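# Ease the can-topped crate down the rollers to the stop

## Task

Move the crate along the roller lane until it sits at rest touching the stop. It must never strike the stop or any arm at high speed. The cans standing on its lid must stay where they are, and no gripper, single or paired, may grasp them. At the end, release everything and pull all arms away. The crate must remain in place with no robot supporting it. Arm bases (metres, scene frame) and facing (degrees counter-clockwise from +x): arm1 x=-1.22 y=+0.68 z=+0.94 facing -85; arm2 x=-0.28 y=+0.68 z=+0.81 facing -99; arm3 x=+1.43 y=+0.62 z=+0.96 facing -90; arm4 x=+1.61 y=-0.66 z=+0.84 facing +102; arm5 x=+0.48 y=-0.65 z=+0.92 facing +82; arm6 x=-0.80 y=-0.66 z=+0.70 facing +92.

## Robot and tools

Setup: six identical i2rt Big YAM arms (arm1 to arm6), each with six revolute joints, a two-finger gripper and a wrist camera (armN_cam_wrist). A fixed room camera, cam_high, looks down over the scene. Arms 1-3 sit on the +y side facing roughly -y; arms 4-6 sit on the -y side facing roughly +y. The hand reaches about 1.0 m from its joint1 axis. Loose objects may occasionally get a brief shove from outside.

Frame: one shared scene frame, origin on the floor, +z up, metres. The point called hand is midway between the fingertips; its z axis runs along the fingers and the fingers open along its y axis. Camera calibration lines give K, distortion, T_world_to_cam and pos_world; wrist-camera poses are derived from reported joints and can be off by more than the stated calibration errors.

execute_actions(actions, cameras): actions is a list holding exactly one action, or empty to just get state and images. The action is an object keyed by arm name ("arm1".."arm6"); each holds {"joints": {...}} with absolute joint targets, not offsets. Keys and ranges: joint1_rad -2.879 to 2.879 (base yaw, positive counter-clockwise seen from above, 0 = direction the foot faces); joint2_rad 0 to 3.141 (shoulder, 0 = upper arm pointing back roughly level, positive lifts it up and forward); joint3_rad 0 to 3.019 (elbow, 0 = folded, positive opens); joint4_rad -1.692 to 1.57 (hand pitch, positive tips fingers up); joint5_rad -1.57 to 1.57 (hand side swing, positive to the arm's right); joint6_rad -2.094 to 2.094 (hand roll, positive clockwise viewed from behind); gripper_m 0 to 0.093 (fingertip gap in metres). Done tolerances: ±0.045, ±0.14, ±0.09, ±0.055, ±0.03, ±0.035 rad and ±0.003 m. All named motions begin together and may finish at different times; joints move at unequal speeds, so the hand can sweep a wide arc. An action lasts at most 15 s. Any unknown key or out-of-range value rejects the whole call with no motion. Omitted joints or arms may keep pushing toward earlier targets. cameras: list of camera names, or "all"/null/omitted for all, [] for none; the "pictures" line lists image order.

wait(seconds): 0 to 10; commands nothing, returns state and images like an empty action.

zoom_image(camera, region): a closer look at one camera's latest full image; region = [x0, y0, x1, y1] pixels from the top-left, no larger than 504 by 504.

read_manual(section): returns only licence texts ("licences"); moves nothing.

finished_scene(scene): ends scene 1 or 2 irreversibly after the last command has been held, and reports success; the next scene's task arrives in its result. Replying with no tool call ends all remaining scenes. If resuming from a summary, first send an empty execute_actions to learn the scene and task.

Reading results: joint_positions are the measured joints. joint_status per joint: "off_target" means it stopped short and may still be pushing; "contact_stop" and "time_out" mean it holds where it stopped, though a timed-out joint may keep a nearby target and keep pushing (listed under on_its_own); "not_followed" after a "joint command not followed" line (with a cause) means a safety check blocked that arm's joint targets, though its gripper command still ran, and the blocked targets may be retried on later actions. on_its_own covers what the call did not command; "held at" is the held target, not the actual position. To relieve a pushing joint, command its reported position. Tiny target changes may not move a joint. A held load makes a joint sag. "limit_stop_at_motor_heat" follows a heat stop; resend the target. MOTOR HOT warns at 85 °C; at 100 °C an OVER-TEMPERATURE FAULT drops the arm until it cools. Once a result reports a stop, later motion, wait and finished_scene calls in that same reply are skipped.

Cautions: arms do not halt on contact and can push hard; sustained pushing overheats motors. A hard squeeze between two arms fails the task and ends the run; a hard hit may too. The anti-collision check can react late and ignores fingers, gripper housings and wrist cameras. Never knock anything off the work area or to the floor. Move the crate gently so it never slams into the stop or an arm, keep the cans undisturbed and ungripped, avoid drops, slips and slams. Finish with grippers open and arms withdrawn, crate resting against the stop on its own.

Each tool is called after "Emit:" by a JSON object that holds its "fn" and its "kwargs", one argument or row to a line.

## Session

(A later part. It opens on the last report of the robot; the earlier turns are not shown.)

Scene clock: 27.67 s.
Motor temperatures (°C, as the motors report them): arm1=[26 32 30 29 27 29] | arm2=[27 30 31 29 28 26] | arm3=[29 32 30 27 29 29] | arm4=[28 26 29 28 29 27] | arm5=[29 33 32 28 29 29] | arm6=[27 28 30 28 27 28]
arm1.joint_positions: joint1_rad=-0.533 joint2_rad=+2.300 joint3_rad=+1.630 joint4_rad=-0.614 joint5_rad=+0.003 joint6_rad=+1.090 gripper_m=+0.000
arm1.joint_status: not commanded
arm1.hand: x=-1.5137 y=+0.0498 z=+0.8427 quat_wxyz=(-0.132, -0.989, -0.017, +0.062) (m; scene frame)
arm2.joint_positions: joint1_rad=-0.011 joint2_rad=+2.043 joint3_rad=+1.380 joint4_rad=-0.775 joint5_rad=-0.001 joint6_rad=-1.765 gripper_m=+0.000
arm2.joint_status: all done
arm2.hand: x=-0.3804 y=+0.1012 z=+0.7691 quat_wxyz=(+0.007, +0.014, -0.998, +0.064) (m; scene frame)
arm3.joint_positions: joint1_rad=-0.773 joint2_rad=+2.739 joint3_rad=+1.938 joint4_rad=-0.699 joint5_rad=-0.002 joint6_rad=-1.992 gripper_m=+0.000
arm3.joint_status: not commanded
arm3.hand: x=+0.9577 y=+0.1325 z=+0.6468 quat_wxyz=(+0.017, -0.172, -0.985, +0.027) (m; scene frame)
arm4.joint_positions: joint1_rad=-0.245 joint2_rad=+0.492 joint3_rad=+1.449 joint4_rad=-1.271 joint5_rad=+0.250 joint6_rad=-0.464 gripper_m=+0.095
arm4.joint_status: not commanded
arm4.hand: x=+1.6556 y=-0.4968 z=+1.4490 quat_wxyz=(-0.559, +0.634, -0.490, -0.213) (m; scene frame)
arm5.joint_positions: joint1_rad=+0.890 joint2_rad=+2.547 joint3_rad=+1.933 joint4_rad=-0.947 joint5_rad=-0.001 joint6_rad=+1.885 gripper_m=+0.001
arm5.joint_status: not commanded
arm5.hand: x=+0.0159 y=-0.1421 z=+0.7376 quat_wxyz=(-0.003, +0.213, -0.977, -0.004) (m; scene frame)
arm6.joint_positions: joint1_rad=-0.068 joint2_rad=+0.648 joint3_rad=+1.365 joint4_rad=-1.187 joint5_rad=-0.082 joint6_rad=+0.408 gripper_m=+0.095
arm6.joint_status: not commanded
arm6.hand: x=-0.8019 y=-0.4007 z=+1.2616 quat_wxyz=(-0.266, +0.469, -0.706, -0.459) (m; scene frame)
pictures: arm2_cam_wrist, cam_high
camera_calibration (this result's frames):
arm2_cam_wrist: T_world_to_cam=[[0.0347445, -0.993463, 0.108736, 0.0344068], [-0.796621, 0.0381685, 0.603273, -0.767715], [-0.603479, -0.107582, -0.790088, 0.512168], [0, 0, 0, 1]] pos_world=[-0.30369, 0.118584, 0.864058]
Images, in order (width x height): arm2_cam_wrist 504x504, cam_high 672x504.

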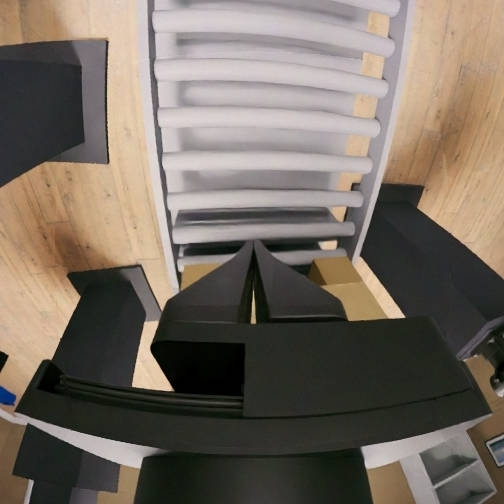

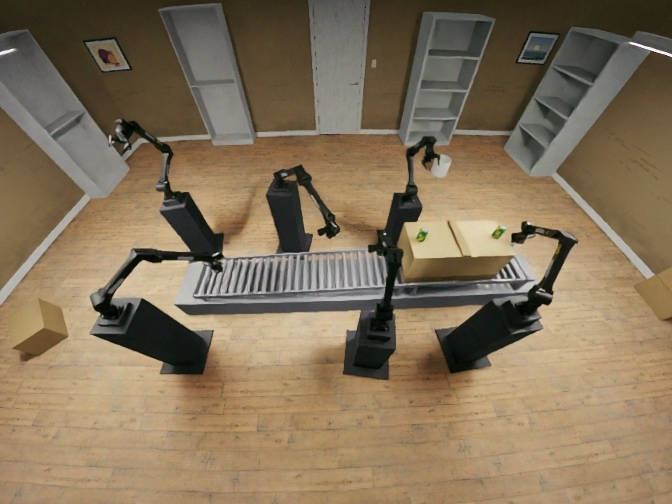

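Emit:
{"fn": "execute_actions", "kwargs": {
  "actions": [
    {"arm1":{"joints":{"joint1_rad":-0.57,"joint2_rad":2.2,"joint3_rad":1.35,"joint4_rad":-0.6}},"arm2":{"joints":{"joint1_rad":-0.3}}}
  ],
  "cameras": []
}}

Emit:
{"fn": "execute_actions", "kwargs": {
  "actions": [
    {"arm1":{"joints":{"joint1_rad":-0.48}}}
  ],
  "cameras": []
}}

Emit:
{"fn": "execute_actions", "kwargs": {
  "actions": [
    {"arm1":{"joints":{"joint1_rad":-0.38,"joint6_rad":1.3}},"arm2":{"joints":{"joint1_rad":-0.2}}}
  ],
  "cameras": []
}}

Emit:
{"fn": "execute_actions", "kwargs": {
  "actions": [
    {"arm1":{"joints":{"joint1_rad":-0.28}},"arm2":{"joints":{"joint1_rad":-0.1}}}
  ],
  "cameras": []
}}

Emit:
{"fn": "execute_actions", "kwargs": {
  "actions": [
    {"arm1":{"joints":{"joint1_rad":-0.18}},"arm2":{"joints":{"joint1_rad":0}}}
  ],
  "cameras": ["cam_high","arm1_cam_wrist"]
}}

Scene clock: 29.53 s.
Motor temperatures (°C, as the motors report them): arm1=[26 32 29 29 27 29] | arm2=[27 30 31 29 28 26] | arm3=[29 33 30 27 29 29] | arm4=[28 26 29 28 29 27] | arm5=[29 33 32 28 29 29] | arm6=[27 28 31 28 27 28]
arm1.joint_positions: joint1_rad=-0.576 joint2_rad=+2.212 joint3_rad=+1.367 joint4_rad=-0.603 joint5_rad=+0.006 joint6_rad=+1.091 gripper_m=+0.000
arm1.joint_status: all done
arm1.hand: x=-1.4905 y=+0.1579 z=+0.8112 quat_wxyz=(-0.058, -0.998, +0.004, +0.028) (m; scene frame)
arm2.joint_positions: joint1_rad=-0.300 joint2_rad=+2.043 joint3_rad=+1.380 joint4_rad=-0.773 joint5_rad=+0.002 joint6_rad=-1.764 gripper_m=+0.000
arm2.joint_status: all done
arm2.hand: x=-0.5421 y=+0.1526 z=+0.7680 quat_wxyz=(+0.018, -0.130, -0.989, +0.062) (m; scene frame)
arm3.joint_positions: joint1_rad=-0.773 joint2_rad=+2.739 joint3_rad=+1.938 joint4_rad=-0.699 joint5_rad=-0.002 joint6_rad=-1.992 gripper_m=+0.000
arm3.joint_status: not commanded
arm3.hand: x=+0.9577 y=+0.1325 z=+0.6468 quat_wxyz=(+0.017, -0.172, -0.985, +0.027) (m; scene frame)
arm4.joint_positions: joint1_rad=-0.245 joint2_rad=+0.492 joint3_rad=+1.449 joint4_rad=-1.271 joint5_rad=+0.250 joint6_rad=-0.464 gripper_m=+0.095
arm4.joint_status: not commanded
arm4.hand: x=+1.6556 y=-0.4968 z=+1.4490 quat_wxyz=(-0.559, +0.634, -0.490, -0.213) (m; scene frame)
arm5.joint_positions: joint1_rad=+0.890 joint2_rad=+2.547 joint3_rad=+1.933 joint4_rad=-0.947 joint5_rad=-0.001 joint6_rad=+1.885 gripper_m=+0.001
arm5.joint_status: not commanded
arm5.hand: x=+0.0159 y=-0.1421 z=+0.7376 quat_wxyz=(-0.003, +0.213, -0.977, -0.004) (m; scene frame)
arm6.joint_positions: joint1_rad=-0.068 joint2_rad=+0.648 joint3_rad=+1.365 joint4_rad=-1.187 joint5_rad=-0.082 joint6_rad=+0.408 gripper_m=+0.095
arm6.joint_status: not commanded
arm6.hand: x=-0.8019 y=-0.4007 z=+1.2616 quat_wxyz=(-0.266, +0.469, -0.706, -0.459) (m; scene frame)
pictures: none
No camera images: the call's "cameras" was empty. Leave "cameras" out to get every camera's image.

Scene clock: 30.93 s.
Motor temperatures (°C, as the motors report them): arm1=[26 32 29 29 27 29] | arm2=[27 30 31 29 28 26] | arm3=[29 33 30 27 29 29] | arm4=[28 26 29 28 29 27] | arm5=[29 33 32 28 29 29] | arm6=[27 28 31 28 27 28]
arm1.joint_positions: joint1_rad=-0.487 joint2_rad=+2.211 joint3_rad=+1.360 joint4_rad=-0.603 joint5_rad=+0.003 joint6_rad=+1.091 gripper_m=+0.000
arm1.joint_status: all done
arm1.hand: x=-1.4415 y=+0.1386 z=+0.8100 quat_wxyz=(-0.057, -0.997, -0.040, +0.023) (m; scene frame)
arm2.joint_positions: joint1_rad=-0.291 joint2_rad=+2.043 joint3_rad=+1.377 joint4_rad=-0.773 joint5_rad=-0.005 joint6_rad=-1.764 gripper_m=+0.000
arm2.joint_status: not commanded
arm2.hand: x=-0.5356 y=+0.1510 z=+0.7672 quat_wxyz=(+0.015, -0.126, -0.990, +0.061) (m; scene frame)
arm3.joint_positions: joint1_rad=-0.773 joint2_rad=+2.739 joint3_rad=+1.938 joint4_rad=-0.699 joint5_rad=-0.002 joint6_rad=-1.992 gripper_m=+0.000
arm3.joint_status: not commanded
arm3.hand: x=+0.9577 y=+0.1325 z=+0.6468 quat_wxyz=(+0.017, -0.172, -0.985, +0.027) (m; scene frame)
arm4.joint_positions: joint1_rad=-0.245 joint2_rad=+0.492 joint3_rad=+1.449 joint4_rad=-1.271 joint5_rad=+0.250 joint6_rad=-0.464 gripper_m=+0.095
arm4.joint_status: not commanded
arm4.hand: x=+1.6556 y=-0.4968 z=+1.4490 quat_wxyz=(-0.559, +0.634, -0.490, -0.213) (m; scene frame)
arm5.joint_positions: joint1_rad=+0.890 joint2_rad=+2.547 joint3_rad=+1.933 joint4_rad=-0.947 joint5_rad=-0.001 joint6_rad=+1.885 gripper_m=+0.001
arm5.joint_status: not commanded
arm5.hand: x=+0.0159 y=-0.1421 z=+0.7376 quat_wxyz=(-0.003, +0.213, -0.977, -0.004) (m; scene frame)
arm6.joint_positions: joint1_rad=-0.068 joint2_rad=+0.648 joint3_rad=+1.365 joint4_rad=-1.187 joint5_rad=-0.082 joint6_rad=+0.408 gripper_m=+0.095
arm6.joint_status: not commanded
arm6.hand: x=-0.8019 y=-0.4007 z=+1.2616 quat_wxyz=(-0.266, +0.469, -0.706, -0.459) (m; scene frame)
pictures: none
No camera images: the call's "cameras" was empty. Leave "cameras" out to get every camera's image.

Scene clock: 32.37 s.
Motor temperatures (°C, as the motors report them): arm1=[26 32 29 29 27 29] | arm2=[27 30 31 29 28 26] | arm3=[29 33 30 27 29 29] | arm4=[28 26 29 28 29 27] | arm5=[29 33 32 28 29 29] | arm6=[27 28 31 28 27 28]
arm1.joint_positions: joint1_rad=-0.386 joint2_rad=+2.206 joint3_rad=+1.360 joint4_rad=-0.602 joint5_rad=+0.003 joint6_rad=+1.290 gripper_m=+0.000
arm1.joint_status: all done
arm1.hand: x=-1.3866 y=+0.1170 z=+0.8134 quat_wxyz=(-0.063, -0.998, +0.009, +0.016) (m; scene frame)
arm2.joint_positions: joint1_rad=-0.186 joint2_rad=+2.043 joint3_rad=+1.376 joint4_rad=-0.773 joint5_rad=-0.006 joint6_rad=-1.764 gripper_m=+0.000
arm2.joint_status: all done
arm2.hand: x=-0.4783 y=+0.1277 z=+0.7674 quat_wxyz=(+0.010, -0.073, -0.995, +0.062) (m; scene frame)
arm3.joint_positions: joint1_rad=-0.773 joint2_rad=+2.739 joint3_rad=+1.938 joint4_rad=-0.699 joint5_rad=-0.002 joint6_rad=-1.992 gripper_m=+0.000
arm3.joint_status: not commanded
arm3.hand: x=+0.9577 y=+0.1325 z=+0.6468 quat_wxyz=(+0.017, -0.172, -0.985, +0.027) (m; scene frame)
arm4.joint_positions: joint1_rad=-0.245 joint2_rad=+0.492 joint3_rad=+1.449 joint4_rad=-1.271 joint5_rad=+0.250 joint6_rad=-0.464 gripper_m=+0.095
arm4.joint_status: not commanded
arm4.hand: x=+1.6556 y=-0.4968 z=+1.4490 quat_wxyz=(-0.559, +0.634, -0.490, -0.213) (m; scene frame)
arm5.joint_positions: joint1_rad=+0.890 joint2_rad=+2.547 joint3_rad=+1.933 joint4_rad=-0.947 joint5_rad=-0.001 joint6_rad=+1.885 gripper_m=+0.001
arm5.joint_status: not commanded
arm5.hand: x=+0.0159 y=-0.1421 z=+0.7376 quat_wxyz=(-0.003, +0.213, -0.977, -0.004) (m; scene frame)
arm6.joint_positions: joint1_rad=-0.068 joint2_rad=+0.648 joint3_rad=+1.365 joint4_rad=-1.187 joint5_rad=-0.082 joint6_rad=+0.408 gripper_m=+0.095
arm6.joint_status: not commanded
arm6.hand: x=-0.8019 y=-0.4007 z=+1.2616 quat_wxyz=(-0.266, +0.469, -0.706, -0.459) (m; scene frame)
pictures: none
No camera images: the call's "cameras" was empty. Leave "cameras" out to get every camera's image.

Scene clock: 33.90 s.
Motor temperatures (°C, as the motors report them): arm1=[26 32 29 29 27 29] | arm2=[27 30 31 29 28 26] | arm3=[29 33 31 27 29 29] | arm4=[28 26 29 28 29 27] | arm5=[29 33 33 28 29 29] | arm6=[27 28 31 28 27 28]
arm1.joint_positions: joint1_rad=-0.287 joint2_rad=+2.203 joint3_rad=+1.360 joint4_rad=-0.602 joint5_rad=+0.003 joint6_rad=+1.290 gripper_m=+0.000
arm1.joint_status: all done
arm1.hand: x=-1.3312 y=+0.1020 z=+0.8156 quat_wxyz=(-0.065, -0.997, -0.040, +0.014) (m; scene frame)
arm2.joint_positions: joint1_rad=-0.089 joint2_rad=+2.043 joint3_rad=+1.376 joint4_rad=-0.773 joint5_rad=-0.005 joint6_rad=-1.764 gripper_m=+0.000
arm2.joint_status: all done
arm2.hand: x=-0.4245 y=+0.1116 z=+0.7678 quat_wxyz=(+0.008, -0.025, -0.998, +0.063) (m; scene frame)
arm3.joint_positions: joint1_rad=-0.773 joint2_rad=+2.739 joint3_rad=+1.938 joint4_rad=-0.699 joint5_rad=-0.002 joint6_rad=-1.992 gripper_m=+0.000
arm3.joint_status: not commanded
arm3.hand: x=+0.9577 y=+0.1325 z=+0.6468 quat_wxyz=(+0.017, -0.172, -0.985, +0.027) (m; scene frame)
arm4.joint_positions: joint1_rad=-0.245 joint2_rad=+0.492 joint3_rad=+1.449 joint4_rad=-1.271 joint5_rad=+0.250 joint6_rad=-0.464 gripper_m=+0.095
arm4.joint_status: not commanded
arm4.hand: x=+1.6556 y=-0.4968 z=+1.4490 quat_wxyz=(-0.559, +0.634, -0.490, -0.213) (m; scene frame)
arm5.joint_positions: joint1_rad=+0.890 joint2_rad=+2.547 joint3_rad=+1.933 joint4_rad=-0.947 joint5_rad=-0.001 joint6_rad=+1.885 gripper_m=+0.001
arm5.joint_status: not commanded
arm5.hand: x=+0.0159 y=-0.1421 z=+0.7376 quat_wxyz=(-0.003, +0.213, -0.977, -0.004) (m; scene frame)
arm6.joint_positions: joint1_rad=-0.068 joint2_rad=+0.648 joint3_rad=+1.365 joint4_rad=-1.187 joint5_rad=-0.082 joint6_rad=+0.408 gripper_m=+0.095
arm6.joint_status: not commanded
arm6.hand: x=-0.8019 y=-0.4007 z=+1.2616 quat_wxyz=(-0.266, +0.469, -0.706, -0.459) (m; scene frame)
pictures: none
No camera images: the call's "cameras" was empty. Leave "cameras" out to get every camera's image.

Scene clock: 35.43 s.
Motor temperatures (°C, as the motors report them): arm1=[26 32 29 29 27 29] | arm2=[27 30 31 29 28 26] | arm3=[29 33 31 27 29 29] | arm4=[28 26 29 28 29 27] | arm5=[29 33 33 28 29 29] | arm6=[27 28 31 28 27 28]
arm1.joint_positions: joint1_rad=-0.187 joint2_rad=+2.201 joint3_rad=+1.360 joint4_rad=-0.602 joint5_rad=+0.003 joint6_rad=+1.293 gripper_m=+0.000
arm1.joint_status: all done
arm1.hand: x=-1.2731 y=+0.0927 z=+0.8171 quat_wxyz=(-0.067, -0.994, -0.089, +0.011) (m; scene frame)
arm2.joint_positions: joint1_rad=+0.013 joint2_rad=+2.043 joint3_rad=+1.376 joint4_rad=-0.773 joint5_rad=-0.005 joint6_rad=-1.752 gripper_m=+0.000
arm2.joint_status: all done
arm2.hand: x=-0.3654 y=+0.1001 z=+0.7682 quat_wxyz=(+0.004, +0.020, -0.998, +0.064) (m; scene frame)
arm3.joint_positions: joint1_rad=-0.773 joint2_rad=+2.739 joint3_rad=+1.938 joint4_rad=-0.699 joint5_rad=-0.002 joint6_rad=-1.992 gripper_m=+0.000
arm3.joint_status: not commanded
arm3.hand: x=+0.9577 y=+0.1325 z=+0.6468 quat_wxyz=(+0.017, -0.172, -0.985, +0.027) (m; scene frame)
arm4.joint_positions: joint1_rad=-0.245 joint2_rad=+0.492 joint3_rad=+1.449 joint4_rad=-1.271 joint5_rad=+0.250 joint6_rad=-0.464 gripper_m=+0.095
arm4.joint_status: not commanded
arm4.hand: x=+1.6556 y=-0.4968 z=+1.4490 quat_wxyz=(-0.559, +0.634, -0.490, -0.213) (m; scene frame)
arm5.joint_positions: joint1_rad=+0.890 joint2_rad=+2.547 joint3_rad=+1.933 joint4_rad=-0.947 joint5_rad=-0.001 joint6_rad=+1.885 gripper_m=+0.001
arm5.joint_status: not commanded
arm5.hand: x=+0.0159 y=-0.1421 z=+0.7376 quat_wxyz=(-0.003, +0.213, -0.977, -0.004) (m; scene frame)
arm6.joint_positions: joint1_rad=-0.068 joint2_rad=+0.648 joint3_rad=+1.365 joint4_rad=-1.187 joint5_rad=-0.082 joint6_rad=+0.408 gripper_m=+0.095
arm6.joint_status: not commanded
arm6.hand: x=-0.8019 y=-0.4007 z=+1.2616 quat_wxyz=(-0.266, +0.469, -0.706, -0.459) (m; scene frame)
pictures: arm1_cam_wrist, cam_high
camera_calibration (this result's frames):
arm1_cam_wrist: T_world_to_cam=[[-0.176748, 0.975467, -0.131243, -0.207129], [0.806312, 0.219972, 0.549065, 0.564013], [0.564465, -0.00877673, -0.82541, 1.51923], [0, 0, 0, 1]] pos_world=[-1.34893, 0.0913144, 0.917122]
Images, in order (width x height): arm1_cam_wrist 504x504, cam_high 672x504.

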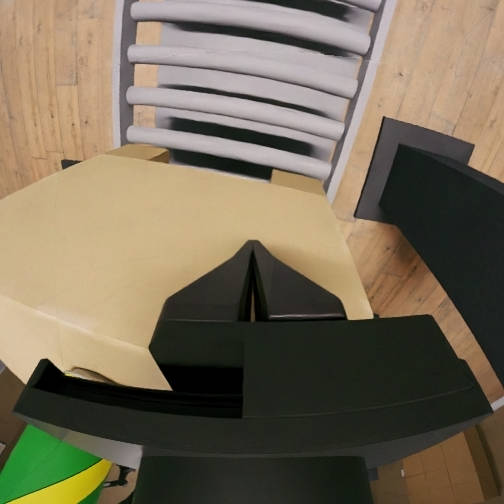

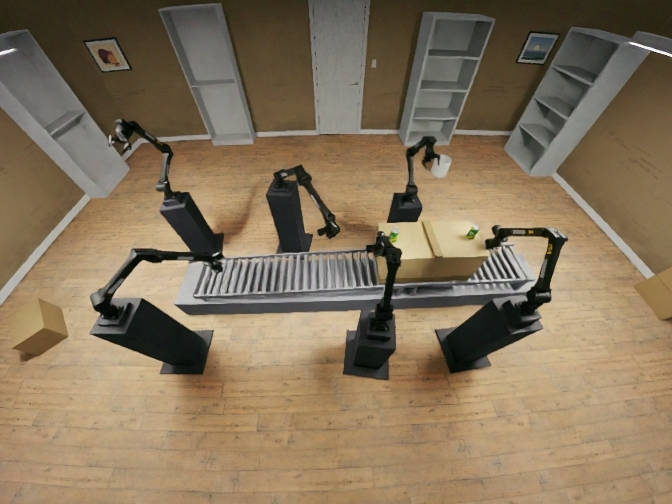

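Emit:
{"fn": "execute_actions", "kwargs": {
  "actions": [
    {"arm1":{"joints":{"joint1_rad":-0.07,"joint6_rad":1.55}},"arm2":{"joints":{"joint1_rad":0.11,"joint6_rad":-1.6}}}
  ],
  "cameras": []
}}

Emit:
{"fn": "execute_actions", "kwargs": {
  "actions": [
    {"arm1":{"joints":{"joint1_rad":0.04,"joint6_rad":1.7}},"arm2":{"joints":{"joint1_rad":0.22,"joint6_rad":-1.5}}}
  ],
  "cameras": []
}}

Emit:
{"fn": "execute_actions", "kwargs": {
  "actions": [
    {"arm1":{"joints":{"joint1_rad":0.15,"joint6_rad":1.8}},"arm2":{"joints":{"joint1_rad":0.33,"joint6_rad":-1.4}}}
  ],
  "cameras": []
}}

Emit:
{"fn": "execute_actions", "kwargs": {
  "actions": [
    {"arm2":{"joints":{"joint1_rad":0.43,"joint6_rad":-1.3}}}
  ],
  "cameras": ["cam_high"]
}}

Scene clock: 37.70 s.
Motor temperatures (°C, as the motors report them): arm1=[26 32 29 29 27 29] | arm2=[27 30 31 29 28 26] | arm3=[29 33 31 27 29 29] | arm4=[28 26 29 28 29 27] | arm5=[29 33 33 28 29 29] | arm6=[27 28 31 28 27 28]
arm1.joint_positions: joint1_rad=-0.075 joint2_rad=+2.200 joint3_rad=+1.360 joint4_rad=-0.602 joint5_rad=+0.003 joint6_rad=+1.540 gripper_m=+0.000
arm1.joint_status: all done
arm1.hand: x=-1.2075 y=+0.0897 z=+0.8183 quat_wxyz=(-0.069, -0.997, -0.022, -0.001) (m; scene frame)
arm2.joint_positions: joint1_rad=+0.126 joint2_rad=+2.043 joint3_rad=+1.376 joint4_rad=-0.773 joint5_rad=-0.006 joint6_rad=-1.599 gripper_m=+0.000
arm2.joint_status: all done
arm2.hand: x=-0.2991 y=+0.0945 z=+0.7688 quat_wxyz=(-0.005, +0.000, -0.998, +0.064) (m; scene frame)
arm3.joint_positions: joint1_rad=-0.773 joint2_rad=+2.739 joint3_rad=+1.938 joint4_rad=-0.699 joint5_rad=-0.002 joint6_rad=-1.992 gripper_m=+0.000
arm3.joint_status: not commanded
arm3.hand: x=+0.9577 y=+0.1325 z=+0.6468 quat_wxyz=(+0.017, -0.172, -0.985, +0.027) (m; scene frame)
arm4.joint_positions: joint1_rad=-0.245 joint2_rad=+0.492 joint3_rad=+1.449 joint4_rad=-1.271 joint5_rad=+0.250 joint6_rad=-0.464 gripper_m=+0.095
arm4.joint_status: not commanded
arm4.hand: x=+1.6556 y=-0.4968 z=+1.4490 quat_wxyz=(-0.559, +0.634, -0.490, -0.213) (m; scene frame)
arm5.joint_positions: joint1_rad=+0.890 joint2_rad=+2.547 joint3_rad=+1.933 joint4_rad=-0.947 joint5_rad=-0.001 joint6_rad=+1.885 gripper_m=+0.001
arm5.joint_status: not commanded
arm5.hand: x=+0.0159 y=-0.1421 z=+0.7376 quat_wxyz=(-0.003, +0.213, -0.977, -0.004) (m; scene frame)
arm6.joint_positions: joint1_rad=-0.068 joint2_rad=+0.648 joint3_rad=+1.365 joint4_rad=-1.187 joint5_rad=-0.082 joint6_rad=+0.408 gripper_m=+0.095
arm6.joint_status: not commanded
arm6.hand: x=-0.8019 y=-0.4007 z=+1.2616 quat_wxyz=(-0.266, +0.469, -0.706, -0.459) (m; scene frame)
pictures: none
No camera images: the call's "cameras" was empty. Leave "cameras" out to get every camera's image.

Scene clock: 39.63 s.
Motor temperatures (°C, as the motors report them): arm1=[26 32 29 29 27 29] | arm2=[27 30 31 29 28 26] | arm3=[29 33 31 27 29 29] | arm4=[28 26 29 28 29 27] | arm5=[29 34 33 28 29 29] | arm6=[27 28 31 28 27 28]
arm1.joint_positions: joint1_rad=+0.035 joint2_rad=+2.198 joint3_rad=+1.360 joint4_rad=-0.603 joint5_rad=+0.003 joint6_rad=+1.690 gripper_m=+0.000
arm1.joint_status: all done
arm1.hand: x=-1.1431 y=+0.0936 z=+0.8197 quat_wxyz=(-0.069, -0.998, -0.002, -0.009) (m; scene frame)
arm2.joint_positions: joint1_rad=+0.236 joint2_rad=+2.043 joint3_rad=+1.376 joint4_rad=-0.768 joint5_rad=-0.005 joint6_rad=-1.499 gripper_m=+0.000
arm2.joint_status: all done
arm2.hand: x=-0.2349 y=+0.0951 z=+0.7694 quat_wxyz=(-0.012, +0.005, -0.998, +0.066) (m; scene frame)
arm3.joint_positions: joint1_rad=-0.773 joint2_rad=+2.739 joint3_rad=+1.938 joint4_rad=-0.699 joint5_rad=-0.002 joint6_rad=-1.992 gripper_m=+0.000
arm3.joint_status: not commanded
arm3.hand: x=+0.9577 y=+0.1325 z=+0.6468 quat_wxyz=(+0.017, -0.172, -0.985, +0.027) (m; scene frame)
arm4.joint_positions: joint1_rad=-0.245 joint2_rad=+0.492 joint3_rad=+1.449 joint4_rad=-1.271 joint5_rad=+0.250 joint6_rad=-0.464 gripper_m=+0.095
arm4.joint_status: not commanded
arm4.hand: x=+1.6556 y=-0.4968 z=+1.4490 quat_wxyz=(-0.559, +0.634, -0.490, -0.213) (m; scene frame)
arm5.joint_positions: joint1_rad=+0.890 joint2_rad=+2.547 joint3_rad=+1.933 joint4_rad=-0.947 joint5_rad=-0.001 joint6_rad=+1.885 gripper_m=+0.001
arm5.joint_status: not commanded
arm5.hand: x=+0.0159 y=-0.1421 z=+0.7376 quat_wxyz=(-0.003, +0.213, -0.977, -0.004) (m; scene frame)
arm6.joint_positions: joint1_rad=-0.068 joint2_rad=+0.648 joint3_rad=+1.365 joint4_rad=-1.187 joint5_rad=-0.082 joint6_rad=+0.408 gripper_m=+0.095
arm6.joint_status: not commanded
arm6.hand: x=-0.8019 y=-0.4007 z=+1.2616 quat_wxyz=(-0.266, +0.469, -0.706, -0.459) (m; scene frame)
pictures: none
No camera images: the call's "cameras" was empty. Leave "cameras" out to get every camera's image.

Scene clock: 41.50 s.
Motor temperatures (°C, as the motors report them): arm1=[26 32 29 29 27 29] | arm2=[27 30 31 29 28 26] | arm3=[29 33 31 27 29 29] | arm4=[28 26 29 28 29 27] | arm5=[29 34 33 28 29 29] | arm6=[27 28 31 28 27 28]
arm1.joint_positions: joint1_rad=+0.151 joint2_rad=+2.195 joint3_rad=+1.359 joint4_rad=-0.604 joint5_rad=+0.002 joint6_rad=+1.790 gripper_m=+0.000
arm1.joint_status: all done
arm1.hand: x=-1.0763 y=+0.1056 z=+0.8214 quat_wxyz=(-0.069, -0.997, -0.010, -0.017) (m; scene frame)
arm2.joint_positions: joint1_rad=+0.417 joint2_rad=+2.019 joint3_rad=+1.379 joint4_rad=-0.752 joint5_rad=-0.038 joint6_rad=-1.399 gripper_m=+0.000
arm2.joint_status: joint1_rad off_target (ended at +0.417, target +0.330); the others done
arm2.hand: x=-0.1225 y=+0.1057 z=+0.7858 quat_wxyz=(-0.042, +0.046, -0.995, +0.082) (m; scene frame)
arm3.joint_positions: joint1_rad=-0.773 joint2_rad=+2.739 joint3_rad=+1.938 joint4_rad=-0.699 joint5_rad=-0.002 joint6_rad=-1.992 gripper_m=+0.000
arm3.joint_status: not commanded
arm3.hand: x=+0.9577 y=+0.1325 z=+0.6468 quat_wxyz=(+0.017, -0.172, -0.985, +0.027) (m; scene frame)
arm4.joint_positions: joint1_rad=-0.245 joint2_rad=+0.492 joint3_rad=+1.449 joint4_rad=-1.271 joint5_rad=+0.250 joint6_rad=-0.464 gripper_m=+0.095
arm4.joint_status: not commanded
arm4.hand: x=+1.6556 y=-0.4968 z=+1.4490 quat_wxyz=(-0.559, +0.634, -0.490, -0.213) (m; scene frame)
arm5.joint_positions: joint1_rad=+0.890 joint2_rad=+2.547 joint3_rad=+1.933 joint4_rad=-0.947 joint5_rad=-0.001 joint6_rad=+1.885 gripper_m=+0.001
arm5.joint_status: not commanded
arm5.hand: x=+0.0159 y=-0.1421 z=+0.7376 quat_wxyz=(-0.003, +0.213, -0.977, -0.004) (m; scene frame)
arm6.joint_positions: joint1_rad=-0.068 joint2_rad=+0.648 joint3_rad=+1.365 joint4_rad=-1.187 joint5_rad=-0.082 joint6_rad=+0.408 gripper_m=+0.095
arm6.joint_status: not commanded
arm6.hand: x=-0.8019 y=-0.4007 z=+1.2616 quat_wxyz=(-0.266, +0.469, -0.706, -0.459) (m; scene frame)
pictures: none
No camera images: the call's "cameras" was empty. Leave "cameras" out to get every camera's image.

Scene clock: 42.87 s.
Motor temperatures (°C, as the motors report them): arm1=[26 32 29 29 27 29] | arm2=[27 30 31 29 28 26] | arm3=[29 34 31 27 29 29] | arm4=[28 26 29 28 29 27] | arm5=[29 34 33 28 29 29] | arm6=[27 28 31 28 27 28]
arm1.joint_positions: joint1_rad=+0.151 joint2_rad=+2.195 joint3_rad=+1.359 joint4_rad=-0.604 joint5_rad=+0.002 joint6_rad=+1.790 gripper_m=+0.000
arm1.joint_status: not commanded
arm1.hand: x=-1.0763 y=+0.1056 z=+0.8214 quat_wxyz=(-0.069, -0.997, -0.010, -0.017) (m; scene frame)
arm2.joint_positions: joint1_rad=+0.486 joint2_rad=+2.019 joint3_rad=+1.383 joint4_rad=-0.746 joint5_rad=-0.033 joint6_rad=-1.311 gripper_m=+0.000
arm2.joint_status: joint1_rad off_target (ended at +0.486, target +0.430); the others done
arm2.hand: x=-0.0830 y=+0.1148 z=+0.7877 quat_wxyz=(-0.047, +0.036, -0.995, +0.084) (m; scene frame)
arm3.joint_positions: joint1_rad=-0.773 joint2_rad=+2.739 joint3_rad=+1.938 joint4_rad=-0.699 joint5_rad=-0.002 joint6_rad=-1.992 gripper_m=+0.000
arm3.joint_status: not commanded
arm3.hand: x=+0.9577 y=+0.1325 z=+0.6468 quat_wxyz=(+0.017, -0.172, -0.985, +0.027) (m; scene frame)
arm4.joint_positions: joint1_rad=-0.245 joint2_rad=+0.492 joint3_rad=+1.449 joint4_rad=-1.271 joint5_rad=+0.250 joint6_rad=-0.464 gripper_m=+0.095
arm4.joint_status: not commanded
arm4.hand: x=+1.6556 y=-0.4968 z=+1.4490 quat_wxyz=(-0.559, +0.634, -0.490, -0.213) (m; scene frame)
arm5.joint_positions: joint1_rad=+0.890 joint2_rad=+2.547 joint3_rad=+1.933 joint4_rad=-0.947 joint5_rad=-0.001 joint6_rad=+1.885 gripper_m=+0.001
arm5.joint_status: not commanded
arm5.hand: x=+0.0159 y=-0.1421 z=+0.7376 quat_wxyz=(-0.003, +0.213, -0.977, -0.004) (m; scene frame)
arm6.joint_positions: joint1_rad=-0.068 joint2_rad=+0.648 joint3_rad=+1.365 joint4_rad=-1.187 joint5_rad=-0.082 joint6_rad=+0.408 gripper_m=+0.095
arm6.joint_status: not commanded
arm6.hand: x=-0.8019 y=-0.4007 z=+1.2616 quat_wxyz=(-0.266, +0.469, -0.706, -0.459) (m; scene frame)
pictures: cam_high
Images, in order (width x height): cam_high 672x504.

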